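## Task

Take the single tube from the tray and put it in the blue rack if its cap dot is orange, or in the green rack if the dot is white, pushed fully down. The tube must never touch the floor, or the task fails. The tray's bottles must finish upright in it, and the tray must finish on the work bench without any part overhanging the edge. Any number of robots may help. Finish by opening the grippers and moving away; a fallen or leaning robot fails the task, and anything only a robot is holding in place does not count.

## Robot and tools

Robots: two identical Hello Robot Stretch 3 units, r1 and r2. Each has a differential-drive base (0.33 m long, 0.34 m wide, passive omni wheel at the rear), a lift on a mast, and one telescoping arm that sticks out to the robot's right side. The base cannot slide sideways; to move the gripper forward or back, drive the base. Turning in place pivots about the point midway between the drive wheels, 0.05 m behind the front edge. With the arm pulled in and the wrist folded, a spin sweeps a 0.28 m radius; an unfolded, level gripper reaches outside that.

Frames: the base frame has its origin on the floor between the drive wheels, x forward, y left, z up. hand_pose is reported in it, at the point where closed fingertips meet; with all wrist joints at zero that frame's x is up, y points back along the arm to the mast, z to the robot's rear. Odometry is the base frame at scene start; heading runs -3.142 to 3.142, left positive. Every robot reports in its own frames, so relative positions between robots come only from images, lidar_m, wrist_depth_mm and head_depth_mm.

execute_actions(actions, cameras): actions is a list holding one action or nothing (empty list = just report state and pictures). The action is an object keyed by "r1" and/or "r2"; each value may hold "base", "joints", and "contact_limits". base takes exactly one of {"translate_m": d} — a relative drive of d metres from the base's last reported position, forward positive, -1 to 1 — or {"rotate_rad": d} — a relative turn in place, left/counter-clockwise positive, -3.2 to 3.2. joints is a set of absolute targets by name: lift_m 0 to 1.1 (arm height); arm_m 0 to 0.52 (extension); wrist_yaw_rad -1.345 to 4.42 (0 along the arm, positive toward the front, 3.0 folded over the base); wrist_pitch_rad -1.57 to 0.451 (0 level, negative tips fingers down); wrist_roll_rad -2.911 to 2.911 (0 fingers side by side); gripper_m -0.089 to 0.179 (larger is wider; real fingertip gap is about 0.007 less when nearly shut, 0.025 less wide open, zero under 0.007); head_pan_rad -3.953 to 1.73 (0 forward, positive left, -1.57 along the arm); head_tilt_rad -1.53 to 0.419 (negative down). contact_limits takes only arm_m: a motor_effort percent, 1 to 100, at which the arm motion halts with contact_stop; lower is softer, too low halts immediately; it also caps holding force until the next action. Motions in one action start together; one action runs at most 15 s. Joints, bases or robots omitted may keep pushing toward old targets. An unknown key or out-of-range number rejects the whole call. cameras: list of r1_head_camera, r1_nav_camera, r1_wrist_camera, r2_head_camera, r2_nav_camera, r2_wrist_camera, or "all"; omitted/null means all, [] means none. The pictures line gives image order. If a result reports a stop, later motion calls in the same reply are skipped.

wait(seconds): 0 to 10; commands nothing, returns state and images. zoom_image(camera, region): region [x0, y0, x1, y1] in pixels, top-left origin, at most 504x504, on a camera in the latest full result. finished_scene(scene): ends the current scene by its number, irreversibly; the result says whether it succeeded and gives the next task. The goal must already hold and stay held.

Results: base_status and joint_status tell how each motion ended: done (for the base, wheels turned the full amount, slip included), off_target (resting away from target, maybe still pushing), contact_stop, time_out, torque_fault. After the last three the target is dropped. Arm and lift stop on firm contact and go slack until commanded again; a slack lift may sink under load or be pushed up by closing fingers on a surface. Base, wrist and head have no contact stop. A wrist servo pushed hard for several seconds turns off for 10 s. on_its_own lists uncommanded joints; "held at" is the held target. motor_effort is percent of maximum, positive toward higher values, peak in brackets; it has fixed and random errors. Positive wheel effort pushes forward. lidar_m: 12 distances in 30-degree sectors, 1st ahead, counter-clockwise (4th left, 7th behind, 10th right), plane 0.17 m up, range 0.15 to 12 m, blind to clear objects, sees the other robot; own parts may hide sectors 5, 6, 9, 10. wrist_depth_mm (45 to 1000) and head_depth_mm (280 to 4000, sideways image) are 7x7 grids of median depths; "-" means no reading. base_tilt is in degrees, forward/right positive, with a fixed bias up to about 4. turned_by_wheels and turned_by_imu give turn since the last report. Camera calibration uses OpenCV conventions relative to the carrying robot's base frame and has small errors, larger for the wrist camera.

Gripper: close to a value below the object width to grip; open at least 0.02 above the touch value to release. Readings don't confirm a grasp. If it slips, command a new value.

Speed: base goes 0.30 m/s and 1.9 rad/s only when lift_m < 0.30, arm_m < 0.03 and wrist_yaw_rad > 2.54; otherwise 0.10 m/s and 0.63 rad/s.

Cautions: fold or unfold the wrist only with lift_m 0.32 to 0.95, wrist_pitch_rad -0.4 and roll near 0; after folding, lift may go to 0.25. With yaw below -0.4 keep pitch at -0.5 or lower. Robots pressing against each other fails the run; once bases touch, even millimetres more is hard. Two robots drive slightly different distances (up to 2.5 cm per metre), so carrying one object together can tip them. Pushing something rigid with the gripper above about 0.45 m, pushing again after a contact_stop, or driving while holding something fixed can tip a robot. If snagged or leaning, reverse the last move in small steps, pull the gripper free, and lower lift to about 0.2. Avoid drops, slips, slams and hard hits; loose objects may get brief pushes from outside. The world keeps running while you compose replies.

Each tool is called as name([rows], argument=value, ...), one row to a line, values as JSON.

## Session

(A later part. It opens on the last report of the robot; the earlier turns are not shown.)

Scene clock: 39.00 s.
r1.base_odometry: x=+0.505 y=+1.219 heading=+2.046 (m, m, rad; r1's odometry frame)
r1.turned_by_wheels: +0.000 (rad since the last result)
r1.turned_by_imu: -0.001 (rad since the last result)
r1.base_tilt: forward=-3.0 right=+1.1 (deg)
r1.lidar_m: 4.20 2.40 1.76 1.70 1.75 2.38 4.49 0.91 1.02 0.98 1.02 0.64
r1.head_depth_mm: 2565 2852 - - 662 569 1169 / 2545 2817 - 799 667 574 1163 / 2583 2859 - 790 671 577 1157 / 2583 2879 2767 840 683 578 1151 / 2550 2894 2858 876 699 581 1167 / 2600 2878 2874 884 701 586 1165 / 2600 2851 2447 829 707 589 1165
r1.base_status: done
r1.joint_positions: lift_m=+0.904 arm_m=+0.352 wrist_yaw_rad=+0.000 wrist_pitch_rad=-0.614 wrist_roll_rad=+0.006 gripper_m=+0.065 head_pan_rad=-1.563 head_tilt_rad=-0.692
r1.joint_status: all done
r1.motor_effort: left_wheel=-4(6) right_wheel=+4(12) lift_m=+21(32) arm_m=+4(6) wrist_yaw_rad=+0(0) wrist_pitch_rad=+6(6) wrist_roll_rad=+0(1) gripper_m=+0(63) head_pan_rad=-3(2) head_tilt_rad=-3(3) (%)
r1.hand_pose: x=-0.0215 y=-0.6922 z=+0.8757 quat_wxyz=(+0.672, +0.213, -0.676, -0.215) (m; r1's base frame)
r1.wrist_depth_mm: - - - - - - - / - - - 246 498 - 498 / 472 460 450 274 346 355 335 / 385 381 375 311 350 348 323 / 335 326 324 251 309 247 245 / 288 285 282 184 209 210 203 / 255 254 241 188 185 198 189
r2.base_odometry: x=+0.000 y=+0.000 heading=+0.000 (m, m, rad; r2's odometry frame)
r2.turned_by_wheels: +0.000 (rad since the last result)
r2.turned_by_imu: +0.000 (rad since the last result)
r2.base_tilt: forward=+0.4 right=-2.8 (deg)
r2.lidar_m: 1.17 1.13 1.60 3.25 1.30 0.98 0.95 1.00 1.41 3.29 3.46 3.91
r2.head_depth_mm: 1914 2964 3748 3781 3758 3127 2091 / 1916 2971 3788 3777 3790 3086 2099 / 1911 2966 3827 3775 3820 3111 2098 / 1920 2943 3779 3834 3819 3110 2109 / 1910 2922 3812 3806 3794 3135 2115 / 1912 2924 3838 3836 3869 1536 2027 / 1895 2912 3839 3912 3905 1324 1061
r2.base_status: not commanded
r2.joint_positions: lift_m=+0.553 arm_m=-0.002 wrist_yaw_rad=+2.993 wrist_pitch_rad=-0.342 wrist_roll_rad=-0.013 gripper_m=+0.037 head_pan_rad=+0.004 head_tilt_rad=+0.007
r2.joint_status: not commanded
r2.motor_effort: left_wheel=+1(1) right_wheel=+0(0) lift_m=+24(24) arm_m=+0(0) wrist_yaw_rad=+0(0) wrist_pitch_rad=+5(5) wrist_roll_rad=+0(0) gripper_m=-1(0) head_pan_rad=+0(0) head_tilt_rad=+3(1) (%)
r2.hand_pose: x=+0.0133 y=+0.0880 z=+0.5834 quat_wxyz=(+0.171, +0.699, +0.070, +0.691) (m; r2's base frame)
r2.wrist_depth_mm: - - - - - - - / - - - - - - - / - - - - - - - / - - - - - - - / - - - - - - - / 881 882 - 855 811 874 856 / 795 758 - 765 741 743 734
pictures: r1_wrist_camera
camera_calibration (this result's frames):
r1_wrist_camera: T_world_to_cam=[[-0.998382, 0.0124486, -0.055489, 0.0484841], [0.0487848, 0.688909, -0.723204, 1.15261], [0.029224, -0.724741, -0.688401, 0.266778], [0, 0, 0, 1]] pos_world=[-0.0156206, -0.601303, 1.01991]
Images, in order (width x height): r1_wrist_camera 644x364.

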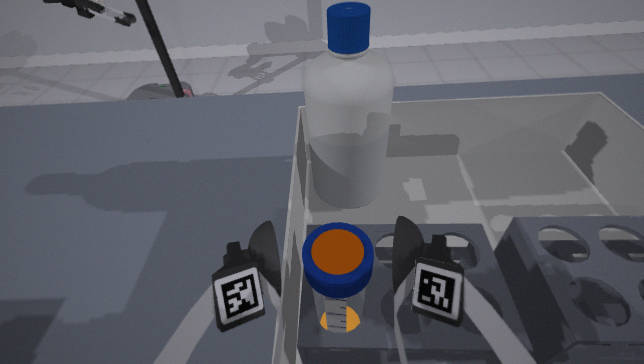

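execute_actions([
  {"r1":{"joints":{"gripper_m":0.005}}},
], cameras=[])

execute_actions([
  {"r1":{"joints":{"lift_m":1.01}}},
], cameras=["r1_wrist_camera"])

execute_actions([
  {"r1":{"base":{"translate_m":0.355},"joints":{"arm_m":0.305}}},
], cameras=[])

execute_actions([
  {"r1":{"joints":{"lift_m":0.965}}},
], cameras=["r1_wrist_camera","r1_head_camera"])

zoom_image(camera="r1_head_camera", region=[360,120,560,280])

Scene clock: 46.00 s.
r1.base_odometry: x=+0.505 y=+1.219 heading=+2.046 (m, m, rad; r1's odometry frame)
r1.turned_by_wheels: +0.000 (rad since the last result)
r1.turned_by_imu: -0.001 (rad since the last result)
r1.base_tilt: forward=-3.0 right=+1.0 (deg)
r1.lidar_m: 4.23 2.40 1.76 1.70 1.75 2.37 4.50 0.91 1.02 0.98 1.02 0.64
r1.head_depth_mm: 2587 2896 - - 665 570 1160 / 2571 2783 - 797 667 573 1168 / 2561 2855 - 789 668 574 1152 / 2567 2871 2783 844 685 579 1152 / 2581 2890 2828 872 696 581 1157 / 2557 2879 2822 886 702 584 1162 / 2586 2860 2384 827 708 588 1167
r1.base_status: not commanded
r1.joint_positions: lift_m=+0.904 arm_m=+0.352 wrist_yaw_rad=+0.000 wrist_pitch_rad=-0.614 wrist_roll_rad=+0.006 gripper_m=+0.006 head_pan_rad=-1.563 head_tilt_rad=-0.692
r1.joint_status: all done
r1.motor_effort: left_wheel=-4(4) right_wheel=+4(4) lift_m=+20(20) arm_m=+4(4) wrist_yaw_rad=+0(0) wrist_pitch_rad=+7(7) wrist_roll_rad=+0(0) gripper_m=-11(90) head_pan_rad=-3(2) head_tilt_rad=-3(3) (%)
r1.hand_pose: x=-0.0215 y=-0.6921 z=+0.8756 quat_wxyz=(+0.672, +0.214, -0.676, -0.215) (m; r1's base frame)
r1.wrist_depth_mm: - - - - - - - / - - - 247 500 - 492 / 471 462 454 275 349 358 335 / 395 378 374 310 349 345 319 / 332 325 323 157 292 249 246 / 286 281 279 145 - 209 201 / 254 252 246 186 185 198 189
r2.base_odometry: x=+0.000 y=+0.000 heading=+0.000 (m, m, rad; r2's odometry frame)
r2.turned_by_wheels: +0.000 (rad since the last result)
r2.turned_by_imu: -0.001 (rad since the last result)
r2.base_tilt: forward=+0.3 right=-2.9 (deg)
r2.lidar_m: 1.16 1.13 1.60 3.23 1.30 0.98 0.95 1.00 1.41 3.28 3.45 3.89
r2.head_depth_mm: 1913 2952 3787 3832 3795 3085 2101 / 1925 2956 3769 3753 3780 3109 2120 / 1904 2931 3777 3794 3834 3128 2089 / 1915 2932 3847 3799 3860 3124 2105 / 1914 2958 3768 3804 3858 3123 2108 / 1908 2948 3845 3850 3883 1546 2022 / 1900 2951 3866 3836 3855 1333 1063
r2.base_status: not commanded
r2.joint_positions: lift_m=+0.553 arm_m=-0.002 wrist_yaw_rad=+2.993 wrist_pitch_rad=-0.342 wrist_roll_rad=-0.013 gripper_m=+0.037 head_pan_rad=+0.004 head_tilt_rad=+0.007
r2.joint_status: not commanded
r2.motor_effort: left_wheel=+1(0) right_wheel=+0(0) lift_m=+24(24) arm_m=-1(0) wrist_yaw_rad=+0(0) wrist_pitch_rad=+5(5) wrist_roll_rad=+0(0) gripper_m=-1(1) head_pan_rad=+0(0) head_tilt_rad=+2(2) (%)
r2.hand_pose: x=+0.0133 y=+0.0880 z=+0.5834 quat_wxyz=(+0.171, +0.699, +0.070, +0.691) (m; r2's base frame)
r2.wrist_depth_mm: - - - - - - - / - - - - - - - / - - - - - - - / - - - - - - - / - - - - - - - / 914 906 - 865 807 867 852 / 775 780 - 721 762 754 750
pictures: none
No camera images: the call's "cameras" was empty. Leave "cameras" out to get every camera's image.

Scene clock: 47.80 s.
r1.base_odometry: x=+0.505 y=+1.219 heading=+2.046 (m, m, rad; r1's odometry frame)
r1.turned_by_wheels: +0.000 (rad since the last result)
r1.turned_by_imu: +0.000 (rad since the last result)
r1.base_tilt: forward=-3.0 right=+1.1 (deg)
r1.lidar_m: 4.22 2.40 1.77 1.70 1.75 2.37 4.52 0.90 1.03 0.98 1.01 0.64
r1.head_depth_mm: 2537 2923 2708 808 661 570 1159 / 2522 - 2738 814 667 575 1165 / 2563 - 957 799 667 576 1147 / 2590 2885 1115 844 686 578 1151 / 2623 2880 2837 876 700 582 1156 / 2597 2902 2854 888 705 583 1165 / 2576 2799 2448 832 710 587 1164
r1.base_status: not commanded
r1.joint_positions: lift_m=+1.010 arm_m=+0.352 wrist_yaw_rad=+0.000 wrist_pitch_rad=-0.615 wrist_roll_rad=+0.006 gripper_m=+0.006 head_pan_rad=-1.563 head_tilt_rad=-0.692
r1.joint_status: all done
r1.motor_effort: left_wheel=-4(4) right_wheel=+4(4) lift_m=+36(38) arm_m=+4(4) wrist_yaw_rad=+0(0) wrist_pitch_rad=+7(7) wrist_roll_rad=+1(1) gripper_m=-11(11) head_pan_rad=-3(2) head_tilt_rad=-3(3) (%)
r1.hand_pose: x=-0.0215 y=-0.6920 z=+0.9808 quat_wxyz=(+0.672, +0.214, -0.676, -0.215) (m; r1's base frame)
r1.wrist_depth_mm: - - - - - - - / - - - - - - - / - - - - - - 573 / 547 539 534 322 445 426 479 / 468 462 447 157 441 420 392 / 409 403 400 145 - 364 305 / 356 353 352 299 293 282 279
r2.base_odometry: x=+0.000 y=+0.000 heading=+0.000 (m, m, rad; r2's odometry frame)
r2.turned_by_wheels: +0.000 (rad since the last result)
r2.turned_by_imu: +0.000 (rad since the last result)
r2.base_tilt: forward=+0.3 right=-2.8 (deg)
r2.lidar_m: 1.16 1.13 1.60 3.25 1.31 0.98 0.95 1.00 1.41 3.28 3.45 3.91
r2.head_depth_mm: 1908 2967 3767 3721 3830 3100 2108 / 1919 2944 3771 3753 3720 3075 2106 / 1906 2950 3751 3737 3790 3134 2119 / 1899 2923 3783 3788 3807 3060 2123 / 1909 2963 3838 3807 3829 3121 2114 / 1909 2933 3808 3864 3858 1538 2016 / 1900 2924 3823 3846 3914 1329 1059
r2.base_status: not commanded
r2.joint_positions: lift_m=+0.553 arm_m=-0.002 wrist_yaw_rad=+2.993 wrist_pitch_rad=-0.342 wrist_roll_rad=-0.013 gripper_m=+0.037 head_pan_rad=+0.004 head_tilt_rad=+0.007
r2.joint_status: not commanded
r2.motor_effort: left_wheel=+0(0) right_wheel=+0(0) lift_m=+24(24) arm_m=+0(0) wrist_yaw_rad=+0(0) wrist_pitch_rad=+4(5) wrist_roll_rad=+0(0) gripper_m=-1(1) head_pan_rad=+0(0) head_tilt_rad=+2(2) (%)
r2.hand_pose: x=+0.0133 y=+0.0880 z=+0.5834 quat_wxyz=(+0.171, +0.699, +0.070, +0.691) (m; r2's base frame)
r2.wrist_depth_mm: - - - - - - - / - - - - - - - / - - - - - - - / - - - - - - - / - - - - - - - / 903 886 - 851 814 852 865 / 778 780 - 740 746 728 722
pictures: r1_wrist_camera
camera_calibration (this result's frames):
r1_wrist_camera: T_world_to_cam=[[-0.998382, 0.0125173, -0.0554729, 0.0543429], [0.0487843, 0.689805, -0.72235, 1.22823], [0.0292235, -0.723887, -0.689299, 0.340721], [0, 0, 0, 1]] pos_world=[-0.0156207, -0.601277, 1.12509]
Images, in order (width x height): r1_wrist_camera 644x364.

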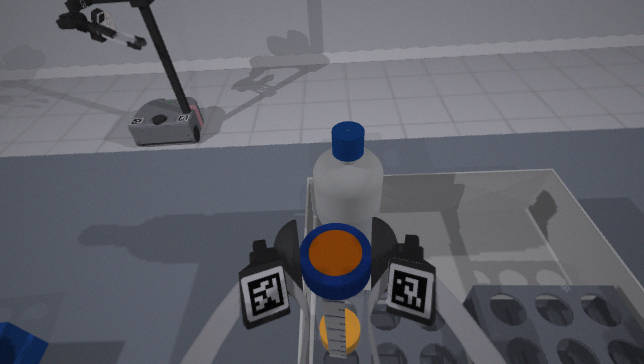

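Scene clock: 52.30 s.
r1.base_odometry: x=+0.343 y=+1.535 heading=+2.046 (m, m, rad; r1's odometry frame)
r1.turned_by_wheels: +0.000 (rad since the last result)
r1.turned_by_imu: -0.002 (rad since the last result)
r1.base_tilt: forward=-3.1 right=+1.1 (deg)
r1.lidar_m: 3.88 2.45 1.75 1.70 1.75 2.38 4.87 1.24 1.02 0.98 0.38 4.03
r1.head_depth_mm: 2550 - 1893 851 682 570 1139 / 2487 - 1086 857 685 572 1144 / 2539 - 1030 805 693 575 1144 / 2585 2846 2795 790 696 577 1147 / 2574 2864 2814 878 697 581 1160 / 2540 2809 2388 885 703 585 683 / 2573 2760 2873 2152 1578 585 1156
r1.base_status: done
r1.joint_positions: lift_m=+1.010 arm_m=+0.305 wrist_yaw_rad=+0.000 wrist_pitch_rad=-0.615 wrist_roll_rad=+0.006 gripper_m=+0.006 head_pan_rad=-1.563 head_tilt_rad=-0.692
r1.joint_status: all done
r1.motor_effort: left_wheel=-3(5) right_wheel=+4(11) lift_m=+36(36) arm_m=-1(1) wrist_yaw_rad=+0(0) wrist_pitch_rad=+7(7) wrist_roll_rad=+0(1) gripper_m=-11(11) head_pan_rad=-2(2) head_tilt_rad=-3(3) (%)
r1.hand_pose: x=-0.0215 y=-0.6456 z=+0.9808 quat_wxyz=(+0.672, +0.214, -0.676, -0.215) (m; r1's base frame)
r1.wrist_depth_mm: - - - - - - - / - - - - - - - / - - - 624 607 578 578 / - - 532 516 499 492 396 / - 487 448 156 448 428 403 / - 404 397 145 - 372 363 / - 357 335 292 337 335 330
r2.base_odometry: x=+0.000 y=+0.000 heading=+0.000 (m, m, rad; r2's odometry frame)
r2.turned_by_wheels: +0.000 (rad since the last result)
r2.turned_by_imu: -0.001 (rad since the last result)
r2.base_tilt: forward=+0.3 right=-2.7 (deg)
r2.lidar_m: 1.16 1.13 1.60 3.25 1.30 0.98 0.95 1.00 1.40 3.26 3.45 3.88
r2.head_depth_mm: 1904 2981 3771 3779 3783 3094 2096 / 1919 2974 3761 3767 3783 3112 2110 / 1913 2932 3781 3739 3790 3122 2112 / 1903 2941 3790 3830 3865 3123 2108 / 1903 2938 3799 3785 3847 3116 2113 / 1905 2940 3782 3846 3880 1536 1949 / 1910 2968 3841 3842 3843 1329 1059
r2.base_status: not commanded
r2.joint_positions: lift_m=+0.553 arm_m=-0.002 wrist_yaw_rad=+2.993 wrist_pitch_rad=-0.342 wrist_roll_rad=-0.013 gripper_m=+0.037 head_pan_rad=+0.004 head_tilt_rad=+0.007
r2.joint_status: not commanded
r2.motor_effort: left_wheel=+0(0) right_wheel=+0(0) lift_m=+24(24) arm_m=+0(0) wrist_yaw_rad=+0(0) wrist_pitch_rad=+5(5) wrist_roll_rad=+0(0) gripper_m=+1(1) head_pan_rad=+0(0) head_tilt_rad=+4(2) (%)
r2.hand_pose: x=+0.0133 y=+0.0880 z=+0.5834 quat_wxyz=(+0.171, +0.699, +0.070, +0.691) (m; r2's base frame)
r2.wrist_depth_mm: - - - - - - - / - - - - - - - / - - - - - - - / - - - - - - - / - - - - - - - / 884 892 - 888 818 869 852 / 773 768 - 753 738 741 726
pictures: none
No camera images: the call's "cameras" was empty. Leave "cameras" out to get every camera's image.

Scene clock: 53.53 s.
r1.base_odometry: x=+0.343 y=+1.535 heading=+2.046 (m, m, rad; r1's odometry frame)
r1.turned_by_wheels: +0.000 (rad since the last result)
r1.turned_by_imu: +0.000 (rad since the last result)
r1.base_tilt: forward=-3.1 right=+1.1 (deg)
r1.lidar_m: 3.86 2.46 1.75 1.70 1.76 2.38 4.87 1.24 1.02 0.98 0.38 4.03
r1.head_depth_mm: 2604 2771 1054 848 681 572 1140 / 2555 2726 - 857 686 573 1147 / 2548 2775 - 797 693 576 1144 / 2590 2845 2812 780 696 579 1155 / 2615 2876 2811 877 699 583 1167 / 2575 2768 2396 884 705 584 684 / 2570 2794 2846 2148 1580 589 1147
r1.base_status: not commanded
r1.joint_positions: lift_m=+0.965 arm_m=+0.305 wrist_yaw_rad=+0.000 wrist_pitch_rad=-0.616 wrist_roll_rad=+0.006 gripper_m=+0.006 head_pan_rad=-1.563 head_tilt_rad=-0.692
r1.joint_status: all done
r1.motor_effort: left_wheel=-4(4) right_wheel=+4(4) lift_m=+20(31) arm_m=-1(1) wrist_yaw_rad=+0(1) wrist_pitch_rad=+7(7) wrist_roll_rad=+1(1) gripper_m=-11(11) head_pan_rad=-2(2) head_tilt_rad=-3(3) (%)
r1.hand_pose: x=-0.0215 y=-0.6456 z=+0.9364 quat_wxyz=(+0.672, +0.214, -0.675, -0.215) (m; r1's base frame)
r1.wrist_depth_mm: - - - - - - - / - - - - - - - / - - 558 544 532 512 413 / - - 464 461 440 432 399 / - 408 401 156 391 375 358 / - 356 347 145 - 328 326 / - 310 283 245 291 295 290
r2.base_odometry: x=+0.000 y=+0.000 heading=+0.000 (m, m, rad; r2's odometry frame)
r2.turned_by_wheels: +0.000 (rad since the last result)
r2.turned_by_imu: +0.000 (rad since the last result)
r2.base_tilt: forward=+0.4 right=-2.8 (deg)
r2.lidar_m: 1.16 1.13 1.60 3.25 1.30 0.98 0.95 1.00 1.40 3.28 3.46 3.91
r2.head_depth_mm: 1917 2976 3785 3797 3811 3080 2115 / 1914 2949 3766 3812 3789 3110 2109 / 1920 2979 3767 3787 3819 3148 2102 / 1919 2971 3777 3834 3787 3121 2108 / 1912 2946 3850 3821 3865 3128 2128 / 1901 2930 3825 3822 3857 1536 1948 / 1901 2950 3822 3820 3890 1329 1060
r2.base_status: not commanded
r2.joint_positions: lift_m=+0.553 arm_m=-0.002 wrist_yaw_rad=+2.993 wrist_pitch_rad=-0.342 wrist_roll_rad=-0.013 gripper_m=+0.037 head_pan_rad=+0.004 head_tilt_rad=+0.007
r2.joint_status: not commanded
r2.motor_effort: left_wheel=-1(1) right_wheel=+0(0) lift_m=+24(24) arm_m=+0(1) wrist_yaw_rad=+1(0) wrist_pitch_rad=+5(5) wrist_roll_rad=+0(0) gripper_m=-1(0) head_pan_rad=+0(0) head_tilt_rad=+2(2) (%)
r2.hand_pose: x=+0.0133 y=+0.0880 z=+0.5834 quat_wxyz=(+0.171, +0.699, +0.070, +0.691) (m; r2's base frame)
r2.wrist_depth_mm: - - - - - - - / - - - - - - - / - - - - - - - / - - - - - - - / - - - - - - - / 905 917 - 894 803 860 871 / 775 776 - 747 751 732 729
pictures: r1_head_camera (sideways: a quarter turn clockwise sets it upright), r1_wrist_camera
camera_calibration (this result's frames):
r1_head_camera: T_world_to_cam=[[0.0183963, 0.616276, -0.787316, 1.04502], [0.998903, 0.0225932, 0.0410252, -0.048908], [0.0430708, -0.787206, -0.615184, 0.757688], [0, 0, 0, 1]] pos_world=[-0.00300429, -0.0464568, 1.29088]
r1_wrist_camera: T_world_to_cam=[[-0.998382, 0.0125475, -0.0554657, 0.0513111], [0.0487841, 0.690197, -0.721975, 1.16404], [0.0292233, -0.723512, -0.689693, 0.344312], [0, 0, 0, 1]] pos_world=[-0.0156207, -0.554949, 1.08073]
Images, in order (width x height): r1_head_camera 896x504, r1_wrist_camera 644x364.

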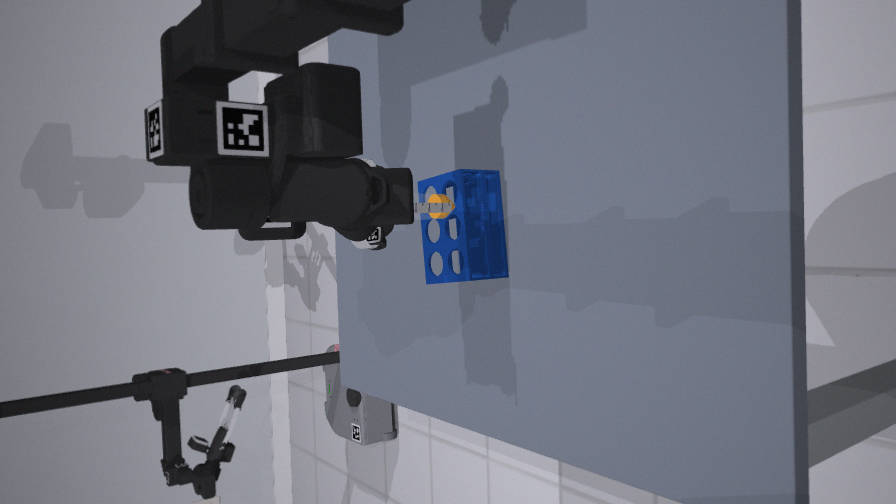

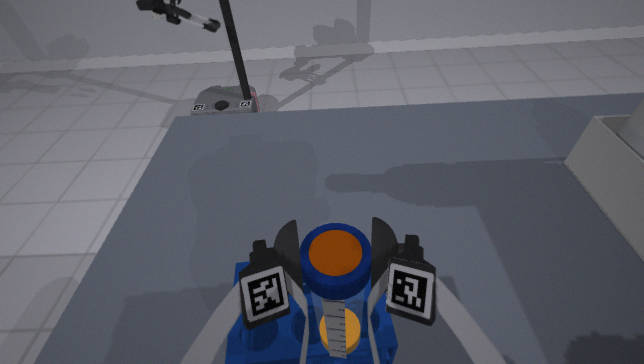

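Region (360, 120, 560, 280) of r1_head_camera's 896x504 image, scaled by 2.520, with more detail than that image has; it fills the top 403 rows of this view, and the rest is white.

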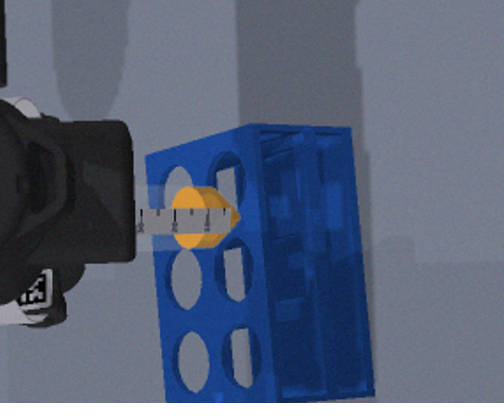

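execute_actions([
  {"r1":{"base":{"translate_m":0.025},"joints":{"arm_m":0.323}}},
], cameras=[])

execute_actions([
  {"r1":{"joints":{"lift_m":0.947}}},
], cameras=["r1_wrist_camera","r1_head_camera"])

zoom_image(camera="r1_head_camera", region=[360,120,560,280])

zoom_image(camera="r1_wrist_camera", region=[230,244,440,364])

Scene clock: 59.37 s.
r1.base_odometry: x=+0.331 y=+1.557 heading=+2.046 (m, m, rad; r1's odometry frame)
r1.turned_by_wheels: +0.000 (rad since the last result)
r1.turned_by_imu: -0.001 (rad since the last result)
r1.base_tilt: forward=-2.9 right=+1.1 (deg)
r1.lidar_m: 3.84 2.46 1.74 1.70 1.76 2.37 4.88 1.27 1.02 0.98 0.37 4.00
r1.head_depth_mm: 2556 2790 1073 850 682 570 1140 / 2577 2726 1034 853 686 574 1143 / 2575 2799 - 781 690 575 1152 / 2584 2871 2856 808 695 579 1156 / 2579 2894 2681 875 701 582 1162 / 2533 2737 2850 948 705 585 656 / 2576 2816 2848 2149 1707 602 1173
r1.base_status: done
r1.joint_positions: lift_m=+0.965 arm_m=+0.323 wrist_yaw_rad=+0.000 wrist_pitch_rad=-0.616 wrist_roll_rad=+0.006 gripper_m=+0.006 head_pan_rad=-1.563 head_tilt_rad=-0.692
r1.joint_status: all done
r1.motor_effort: left_wheel=-4(7) right_wheel=+4(11) lift_m=+21(21) arm_m=+4(4) wrist_yaw_rad=+0(0) wrist_pitch_rad=+7(7) wrist_roll_rad=+0(0) gripper_m=-11(11) head_pan_rad=-3(2) head_tilt_rad=-3(3) (%)
r1.hand_pose: x=-0.0215 y=-0.6629 z=+0.9364 quat_wxyz=(+0.672, +0.214, -0.675, -0.215) (m; r1's base frame)
r1.wrist_depth_mm: - - - - - - - / - - - - - - - / - - 556 544 528 512 496 / - - 462 452 446 434 408 / - 418 398 157 388 375 366 / - 351 348 145 - 329 324 / - 310 303 249 279 293 286
r2.base_odometry: x=+0.000 y=+0.000 heading=+0.000 (m, m, rad; r2's odometry frame)
r2.turned_by_wheels: +0.000 (rad since the last result)
r2.turned_by_imu: -0.001 (rad since the last result)
r2.base_tilt: forward=+0.4 right=-2.7 (deg)
r2.lidar_m: 1.17 1.13 1.60 3.26 1.30 0.98 0.95 1.00 1.41 3.27 3.44 3.91
r2.head_depth_mm: 1918 2938 3747 3749 3811 3118 2098 / 1923 2958 3781 3760 3855 3105 2113 / 1910 2946 3776 3767 3813 3161 2115 / 1906 2935 3787 3830 3811 3160 2113 / 1906 2964 3793 3869 3862 3125 2129 / 1904 2949 3787 3840 3807 1538 1946 / 1905 2948 3819 3840 3863 1327 1061
r2.base_status: not commanded
r2.joint_positions: lift_m=+0.553 arm_m=-0.002 wrist_yaw_rad=+2.993 wrist_pitch_rad=-0.342 wrist_roll_rad=-0.013 gripper_m=+0.037 head_pan_rad=+0.004 head_tilt_rad=+0.007
r2.joint_status: not commanded
r2.motor_effort: left_wheel=+0(0) right_wheel=+0(0) lift_m=+24(24) arm_m=+0(0) wrist_yaw_rad=+0(1) wrist_pitch_rad=+5(5) wrist_roll_rad=+0(0) gripper_m=+0(0) head_pan_rad=+1(0) head_tilt_rad=+3(1) (%)
r2.hand_pose: x=+0.0133 y=+0.0880 z=+0.5834 quat_wxyz=(+0.171, +0.699, +0.070, +0.691) (m; r2's base frame)
r2.wrist_depth_mm: - - - - - - - / - - - - - - - / - - - - - - - / - - - - - - - / - - - - - - - / 887 901 - 859 812 845 832 / 779 771 - 759 759 746 745
pictures: none
No camera images: the call's "cameras" was empty. Leave "cameras" out to get every camera's image.

Scene clock: 60.27 s.
r1.base_odometry: x=+0.331 y=+1.557 heading=+2.046 (m, m, rad; r1's odometry frame)
r1.turned_by_wheels: +0.000 (rad since the last result)
r1.turned_by_imu: +0.000 (rad since the last result)
r1.base_tilt: forward=-3.1 right=+1.1 (deg)
r1.lidar_m: 3.84 2.46 1.75 1.70 1.75 2.38 4.88 1.27 1.02 0.98 0.37 4.01
r1.head_depth_mm: 2565 2822 - 823 682 570 1143 / 2565 2766 - 859 687 574 1141 / 2571 2787 - 778 691 575 1151 / 2612 2850 2804 803 695 578 1152 / 2585 2837 2686 877 698 580 1159 / 2537 2749 2823 951 706 585 657 / 2577 2801 2859 2131 1728 601 1169
r1.base_status: not commanded
r1.joint_positions: lift_m=+0.947 arm_m=+0.323 wrist_yaw_rad=+0.000 wrist_pitch_rad=-0.616 wrist_roll_rad=+0.006 gripper_m=+0.006 head_pan_rad=-1.563 head_tilt_rad=-0.692
r1.joint_status: all done
r1.motor_effort: left_wheel=-4(4) right_wheel=+4(4) lift_m=+21(19) arm_m=+4(4) wrist_yaw_rad=+0(0) wrist_pitch_rad=+7(7) wrist_roll_rad=+0(0) gripper_m=-11(11) head_pan_rad=-3(2) head_tilt_rad=-3(3) (%)
r1.hand_pose: x=-0.0215 y=-0.6628 z=+0.9183 quat_wxyz=(+0.672, +0.214, -0.675, -0.215) (m; r1's base frame)
r1.wrist_depth_mm: - - - - - - - / - - - - - - - / - - 515 505 488 482 473 / - - 436 424 418 409 390 / - 390 375 157 365 353 345 / - 332 329 144 - 310 306 / - 296 279 233 263 276 271
r2.base_odometry: x=+0.000 y=+0.000 heading=+0.000 (m, m, rad; r2's odometry frame)
r2.turned_by_wheels: +0.000 (rad since the last result)
r2.turned_by_imu: +0.000 (rad since the last result)
r2.base_tilt: forward=+0.4 right=-2.7 (deg)
r2.lidar_m: 1.16 1.13 1.60 3.26 1.31 0.98 0.95 1.00 1.40 3.28 3.43 3.87
r2.head_depth_mm: 1927 2969 3778 3810 3832 3117 2089 / 1908 2955 3776 3760 3812 3107 2103 / 1918 2961 3762 3783 3826 3122 2102 / 1915 2961 3791 3810 3840 3138 2111 / 1911 2945 3809 3786 3821 3159 2105 / 1895 2923 3830 3849 3931 1530 1943 / 1902 2939 3830 3842 3904 1330 1058
r2.base_status: not commanded
r2.joint_positions: lift_m=+0.553 arm_m=-0.002 wrist_yaw_rad=+2.993 wrist_pitch_rad=-0.342 wrist_roll_rad=-0.013 gripper_m=+0.037 head_pan_rad=+0.004 head_tilt_rad=+0.007
r2.joint_status: not commanded
r2.motor_effort: left_wheel=+0(1) right_wheel=+0(0) lift_m=+24(24) arm_m=+0(0) wrist_yaw_rad=+0(0) wrist_pitch_rad=+5(5) wrist_roll_rad=+0(0) gripper_m=+0(1) head_pan_rad=+0(0) head_tilt_rad=+3(3) (%)
r2.hand_pose: x=+0.0133 y=+0.0880 z=+0.5834 quat_wxyz=(+0.171, +0.699, +0.070, +0.691) (m; r2's base frame)
r2.wrist_depth_mm: - - - - - - - / - - - - - - - / - - - - - - - / - - - - - - - / - - - - - - - / 934 881 - 864 814 862 876 / 782 779 - 758 727 718 748
pictures: r1_head_camera (sideways: a quarter turn clockwise sets it upright), r1_wrist_camera
camera_calibration (this result's frames):
r1_head_camera: T_world_to_cam=[[0.0183964, 0.616276, -0.787316, 1.04502], [0.998903, 0.0225931, 0.0410252, -0.048908], [0.0430707, -0.787206, -0.615184, 0.757688], [0, 0, 0, 1]] pos_world=[-0.00300429, -0.0464568, 1.29088]
r1_wrist_camera: T_world_to_cam=[[-0.998382, 0.0125553, -0.0554639, 0.0505311], [0.0487841, 0.690297, -0.721879, 1.16293], [0.0292232, -0.723417, -0.689793, 0.319519], [0, 0, 0, 1]] pos_world=[-0.0156207, -0.572258, 1.0627]
Images, in order (width x height): r1_head_camera 896x504, r1_wrist_camera 644x364.

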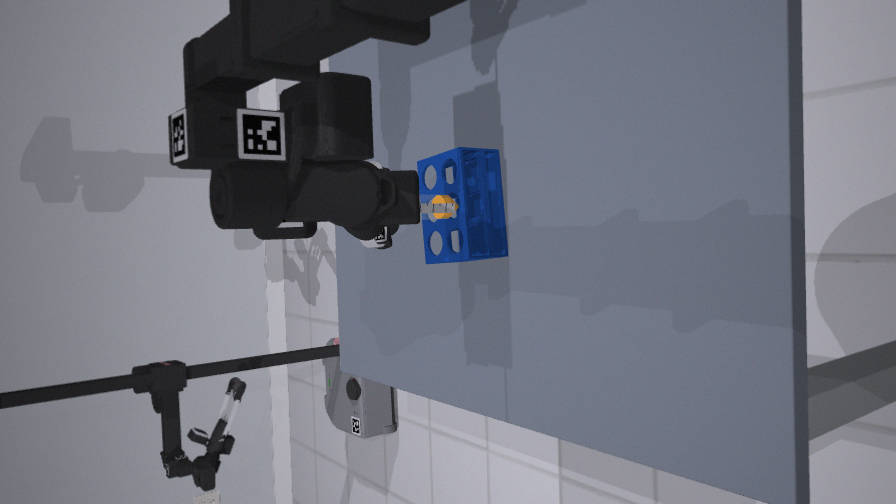

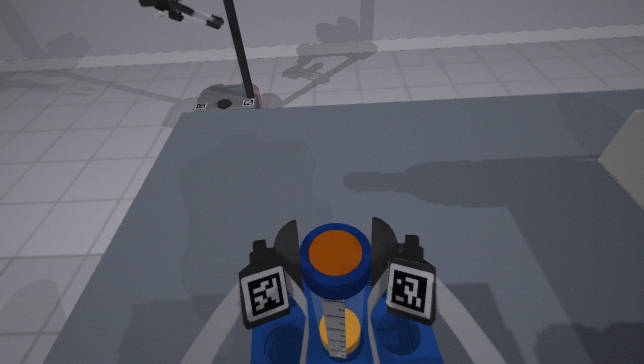

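Region (360, 120, 560, 280) of r1_head_camera's 896x504 image, scaled by 2.520, with more detail than that image has; it fills the top 403 rows of this view, and the rest is white.

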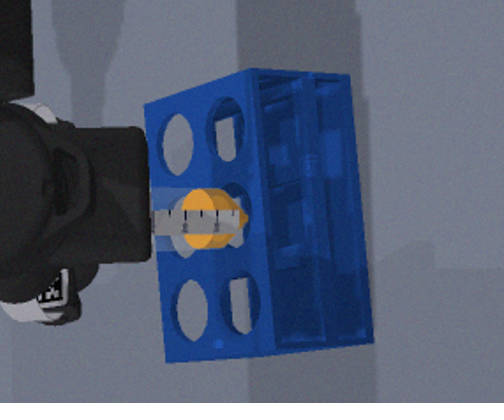

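Region (230, 244, 440, 364) of r1_wrist_camera's 644x364 image, scaled by 2.400; it fills the top 288 rows of this view, and the rest is white.

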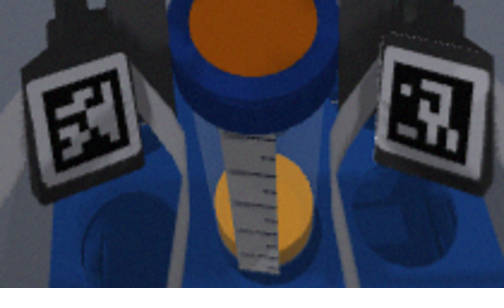

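execute_actions([
  {"r1":{"base":{"translate_m":-0.001},"joints":{"lift_m":0.897}}},
], cameras=["r1_wrist_camera"])

Scene clock: 63.83 s.
r1.base_odometry: x=+0.332 y=+1.556 heading=+2.046 (m, m, rad; r1's odometry frame)
r1.turned_by_wheels: +0.000 (rad since the last result)
r1.turned_by_imu: -0.001 (rad since the last result)
r1.base_tilt: forward=-3.1 right=+1.1 (deg)
r1.lidar_m: 3.83 2.45 1.75 1.70 1.76 2.38 4.88 1.27 1.02 0.98 0.37 4.02
r1.head_depth_mm: 2605 2846 2975 - 663 570 1142 / 2606 2912 - 824 685 573 1148 / 2553 2845 - 778 691 577 1153 / 2582 2873 2808 808 693 580 1155 / 2564 2874 2705 878 697 582 1157 / 2530 2141 2839 920 704 587 653 / 2589 2778 2854 2150 1716 602 1168
r1.base_status: done
r1.joint_positions: lift_m=+0.897 arm_m=+0.323 wrist_yaw_rad=+0.000 wrist_pitch_rad=-0.605 wrist_roll_rad=+0.006 gripper_m=+0.006 head_pan_rad=-1.563 head_tilt_rad=-0.692
r1.joint_status: all done
r1.motor_effort: left_wheel=-5(9) right_wheel=+4(8) lift_m=+19(19) arm_m=+4(4) wrist_yaw_rad=+0(0) wrist_pitch_rad=+2(7) wrist_roll_rad=+0(1) gripper_m=-11(11) head_pan_rad=-2(2) head_tilt_rad=-3(3) (%)
r1.hand_pose: x=-0.0215 y=-0.6646 z=+0.8705 quat_wxyz=(+0.673, +0.210, -0.677, -0.212) (m; r1's base frame)
r1.wrist_depth_mm: - - - - - - - / - - - - - 508 488 / - - 448 433 423 405 390 / - 381 368 361 354 341 337 / - 319 316 157 299 295 289 / 298 277 274 145 - 260 257 / 252 247 212 182 185 232 228
r2.base_odometry: x=+0.000 y=+0.000 heading=+0.000 (m, m, rad; r2's odometry frame)
r2.turned_by_wheels: +0.000 (rad since the last result)
r2.turned_by_imu: +0.000 (rad since the last result)
r2.base_tilt: forward=+0.3 right=-2.8 (deg)
r2.lidar_m: 1.16 1.13 1.60 3.24 1.30 0.98 0.95 1.00 1.40 3.27 3.44 3.90
r2.head_depth_mm: 1908 2977 3772 3778 3780 3081 2101 / 1921 2951 3785 3756 3808 3124 2097 / 1913 2953 3709 3776 3795 3114 2103 / 1905 2953 3826 3798 3837 3124 2134 / 1910 2925 3815 3806 3789 3152 2133 / 1916 2934 3788 3812 3811 1545 1938 / 1895 2928 3842 3820 3865 1324 1061
r2.base_status: not commanded
r2.joint_positions: lift_m=+0.553 arm_m=-0.002 wrist_yaw_rad=+2.993 wrist_pitch_rad=-0.342 wrist_roll_rad=-0.013 gripper_m=+0.037 head_pan_rad=+0.004 head_tilt_rad=+0.007
r2.joint_status: not commanded
r2.motor_effort: left_wheel=+0(0) right_wheel=+0(0) lift_m=+24(24) arm_m=+0(0) wrist_yaw_rad=+0(0) wrist_pitch_rad=+5(5) wrist_roll_rad=+0(0) gripper_m=+1(0) head_pan_rad=+0(0) head_tilt_rad=+2(2) (%)
r2.hand_pose: x=+0.0133 y=+0.0880 z=+0.5834 quat_wxyz=(+0.171, +0.699, +0.070, +0.691) (m; r2's base frame)
r2.wrist_depth_mm: - - - - - - - / - - - - - - - / - - - - - - - / - - - - - - - / - - - - - - - / 899 896 - 883 818 861 856 / 773 762 - 735 752 746 744
pictures: r1_wrist_camera
camera_calibration (this result's frames):
r1_wrist_camera: T_world_to_cam=[[-0.998382, 0.0119558, -0.0556003, 0.0476246], [0.048787, 0.682466, -0.729287, 1.13093], [0.0292261, -0.73082, -0.681945, 0.273507], [0, 0, 0, 1]] pos_world=[-0.0156206, -0.572505, 1.01394]
Images, in order (width x height): r1_wrist_camera 644x364.

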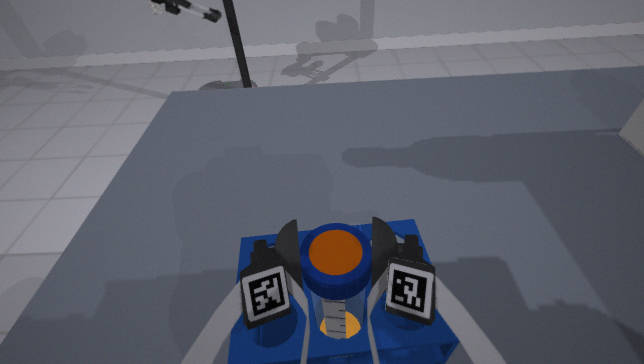

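execute_actions([
  {"r1":{"joints":{"gripper_m":0.07}}},
], cameras=[])

execute_actions([
  {"r1":{"joints":{"arm_m":0.03,"lift_m":0.95}}},
], cameras=["r1_wrist_camera","r2_nav_camera"])

Scene clock: 67.70 s.
r1.base_odometry: x=+0.332 y=+1.556 heading=+2.046 (m, m, rad; r1's odometry frame)
r1.turned_by_wheels: +0.000 (rad since the last result)
r1.turned_by_imu: -0.001 (rad since the last result)
r1.base_tilt: forward=-3.1 right=+1.1 (deg)
r1.lidar_m: 3.83 2.45 1.75 1.70 1.76 2.38 4.89 1.27 1.02 0.98 0.37 4.00
r1.head_depth_mm: 2545 2883 2972 - 666 569 1138 / 2594 2856 - 822 687 572 1151 / 2597 2881 - 777 689 575 1159 / 2593 2880 2856 812 696 579 1152 / 2556 2862 2688 874 701 581 1153 / 2555 2738 2859 917 704 585 657 / 2565 2791 2899 2131 1714 600 1174
r1.base_status: not commanded
r1.joint_positions: lift_m=+0.897 arm_m=+0.323 wrist_yaw_rad=+0.000 wrist_pitch_rad=-0.613 wrist_roll_rad=+0.006 gripper_m=+0.070 head_pan_rad=-1.563 head_tilt_rad=-0.692
r1.joint_status: all done
r1.motor_effort: left_wheel=-4(4) right_wheel=+5(5) lift_m=+20(20) arm_m=+4(4) wrist_yaw_rad=-1(0) wrist_pitch_rad=+6(6) wrist_roll_rad=+0(1) gripper_m=-1(84) head_pan_rad=-2(2) head_tilt_rad=-3(3) (%)
r1.hand_pose: x=-0.0215 y=-0.6634 z=+0.8690 quat_wxyz=(+0.672, +0.213, -0.676, -0.214) (m; r1's base frame)
r1.wrist_depth_mm: - - - - - - - / - - - - 520 499 482 / - - 440 426 415 400 384 / - 374 363 357 348 338 330 / - 317 319 158 302 290 288 / 288 273 - 192 210 260 254 / 248 243 221 184 197 229 227
r2.base_odometry: x=+0.000 y=+0.000 heading=+0.000 (m, m, rad; r2's odometry frame)
r2.turned_by_wheels: +0.000 (rad since the last result)
r2.turned_by_imu: +0.000 (rad since the last result)
r2.base_tilt: forward=+0.3 right=-2.7 (deg)
r2.lidar_m: 1.16 1.13 1.60 3.26 1.30 0.98 0.95 1.00 1.41 3.27 3.44 3.89
r2.head_depth_mm: 1909 2959 3723 3720 3811 3101 2094 / 1924 2952 3758 3792 3768 3101 2104 / 1907 2959 3738 3756 3804 3100 2113 / 1907 2940 3801 3807 3831 3110 2116 / 1915 2919 3814 3778 3839 3139 2136 / 1914 2937 3785 3795 3863 1530 1929 / 1888 2918 3844 3890 3823 1333 1056
r2.base_status: not commanded
r2.joint_positions: lift_m=+0.553 arm_m=-0.002 wrist_yaw_rad=+2.993 wrist_pitch_rad=-0.342 wrist_roll_rad=-0.013 gripper_m=+0.037 head_pan_rad=+0.004 head_tilt_rad=+0.007
r2.joint_status: not commanded
r2.motor_effort: left_wheel=+1(0) right_wheel=+0(0) lift_m=+24(24) arm_m=+0(0) wrist_yaw_rad=+0(0) wrist_pitch_rad=+5(5) wrist_roll_rad=+0(0) gripper_m=-1(1) head_pan_rad=+0(0) head_tilt_rad=+3(2) (%)
r2.hand_pose: x=+0.0133 y=+0.0880 z=+0.5834 quat_wxyz=(+0.171, +0.699, +0.070, +0.691) (m; r2's base frame)
r2.wrist_depth_mm: - - - - - - - / - - - - - - - / - - - - - - - / - - - - - - - / - - - - - - - / 903 889 - 881 809 858 836 / 769 775 - 743 747 729 745
pictures: none
No camera images: the call's "cameras" was empty. Leave "cameras" out to get every camera's image.

Scene clock: 71.07 s.
r1.base_odometry: x=+0.332 y=+1.556 heading=+2.046 (m, m, rad; r1's odometry frame)
r1.turned_by_wheels: +0.000 (rad since the last result)
r1.turned_by_imu: -0.001 (rad since the last result)
r1.base_tilt: forward=-3.0 right=+1.1 (deg)
r1.lidar_m: 3.84 2.45 1.74 1.70 1.76 2.38 4.88 1.26 1.02 0.98 0.37 4.02
r1.head_depth_mm: 2580 2837 2732 911 - - - / 2542 2847 2756 874 - - 1148 / 2608 2884 2814 827 - - 1147 / 2604 2861 2821 826 717 567 1154 / 2592 2846 2687 879 699 581 1157 / 2524 2109 2839 919 705 585 656 / 2601 2778 2896 2143 1714 600 1175
r1.base_status: not commanded
r1.joint_positions: lift_m=+0.950 arm_m=+0.030 wrist_yaw_rad=+0.000 wrist_pitch_rad=-0.614 wrist_roll_rad=+0.006 gripper_m=+0.070 head_pan_rad=-1.563 head_tilt_rad=-0.692
r1.joint_status: all done
r1.motor_effort: left_wheel=-4(4) right_wheel=+5(5) lift_m=+35(35) arm_m=-2(1) wrist_yaw_rad=-1(0) wrist_pitch_rad=+6(6) wrist_roll_rad=+1(0) gripper_m=+0(0) head_pan_rad=-2(3) head_tilt_rad=-3(3) (%)
r1.hand_pose: x=-0.0215 y=-0.3709 z=+0.9210 quat_wxyz=(+0.672, +0.213, -0.676, -0.215) (m; r1's base frame)
r1.wrist_depth_mm: - - - - - - 591 / - - 703 623 621 581 477 / - - 531 475 504 492 425 / - - 439 429 425 415 398 / - 393 387 367 372 359 353 / - 337 - 325 316 313 310 / - 295 287 288 282 279 273
r2.base_odometry: x=+0.000 y=+0.000 heading=+0.000 (m, m, rad; r2's odometry frame)
r2.turned_by_wheels: +0.000 (rad since the last result)
r2.turned_by_imu: +0.000 (rad since the last result)
r2.base_tilt: forward=+0.5 right=-2.7 (deg)
r2.lidar_m: 1.16 1.13 1.60 3.24 1.30 0.98 0.95 1.00 1.41 3.29 3.43 3.89
r2.head_depth_mm: 1928 2970 3776 3786 3814 3092 2083 / 1921 2969 3785 3773 3789 3122 2113 / 1905 2927 3762 3796 3786 3096 2107 / 1912 2958 3774 3775 3832 3152 2125 / 1917 2924 3851 3843 3799 3150 2115 / 1903 2943 3745 3867 3855 1533 1936 / 1902 2927 3830 3846 3852 1329 1056
r2.base_status: not commanded
r2.joint_positions: lift_m=+0.553 arm_m=-0.002 wrist_yaw_rad=+2.993 wrist_pitch_rad=-0.342 wrist_roll_rad=-0.013 gripper_m=+0.037 head_pan_rad=+0.004 head_tilt_rad=+0.007
r2.joint_status: not commanded
r2.motor_effort: left_wheel=+0(1) right_wheel=+0(0) lift_m=+24(24) arm_m=+0(0) wrist_yaw_rad=+1(1) wrist_pitch_rad=+4(5) wrist_roll_rad=+0(0) gripper_m=+0(0) head_pan_rad=+1(0) head_tilt_rad=+3(2) (%)
r2.hand_pose: x=+0.0133 y=+0.0880 z=+0.5834 quat_wxyz=(+0.171, +0.699, +0.070, +0.691) (m; r2's base frame)
r2.wrist_depth_mm: - - - - - - - / - - - - - - - / - - - - - - - / - - - - - - - / - - - - - - 980 / 925 880 - 878 810 848 836 / 761 769 - 751 726 750 740
pictures: r1_wrist_camera, r2_nav_camera (sideways: a quarter turn counterclockwise sets it upright)
camera_calibration (this result's frames):
r1_wrist_camera: T_world_to_cam=[[-0.998382, 0.0124463, -0.0554894, 0.0469989], [0.0487847, 0.688877, -0.723235, 0.964061], [0.0292238, -0.724771, -0.688369, 0.5308], [0, 0, 0, 1]] pos_world=[-0.0156207, -0.279996, 1.06524]
r2_nav_camera: T_world_to_cam=[[-0.0139189, 0.025783, 0.999571, -1.26412], [0.0502172, -0.998388, 0.0264517, 0.0139229], [0.998641, 0.0505638, 0.0126017, -0.0666228], [0, 0, 0, 1]] pos_world=[0.048238, 0.0498619, 1.26405]
Images, in order (width x height): r1_wrist_camera 644x364, r2_nav_camera 672x504.

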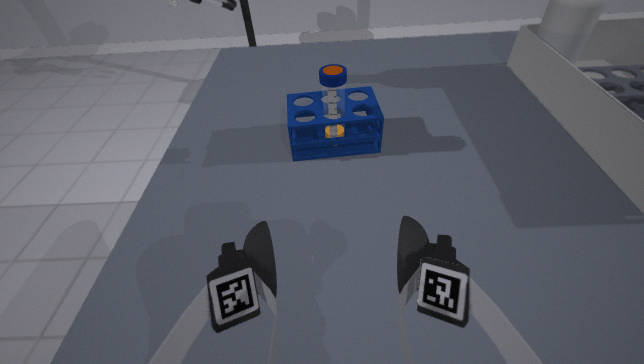

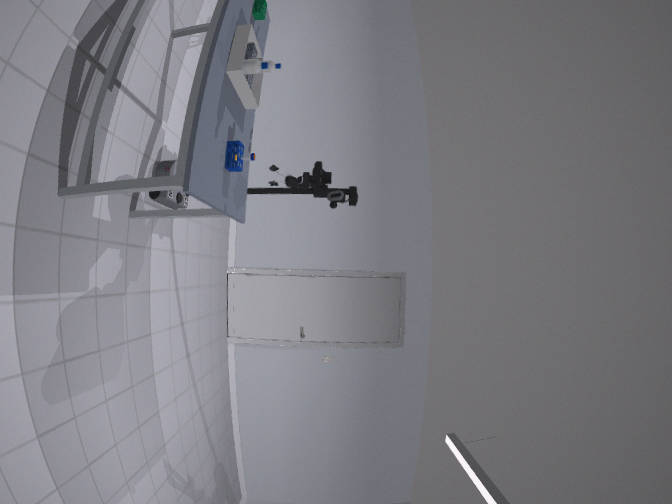

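finished_scene(scene=2)

The scene is finished: the task was done.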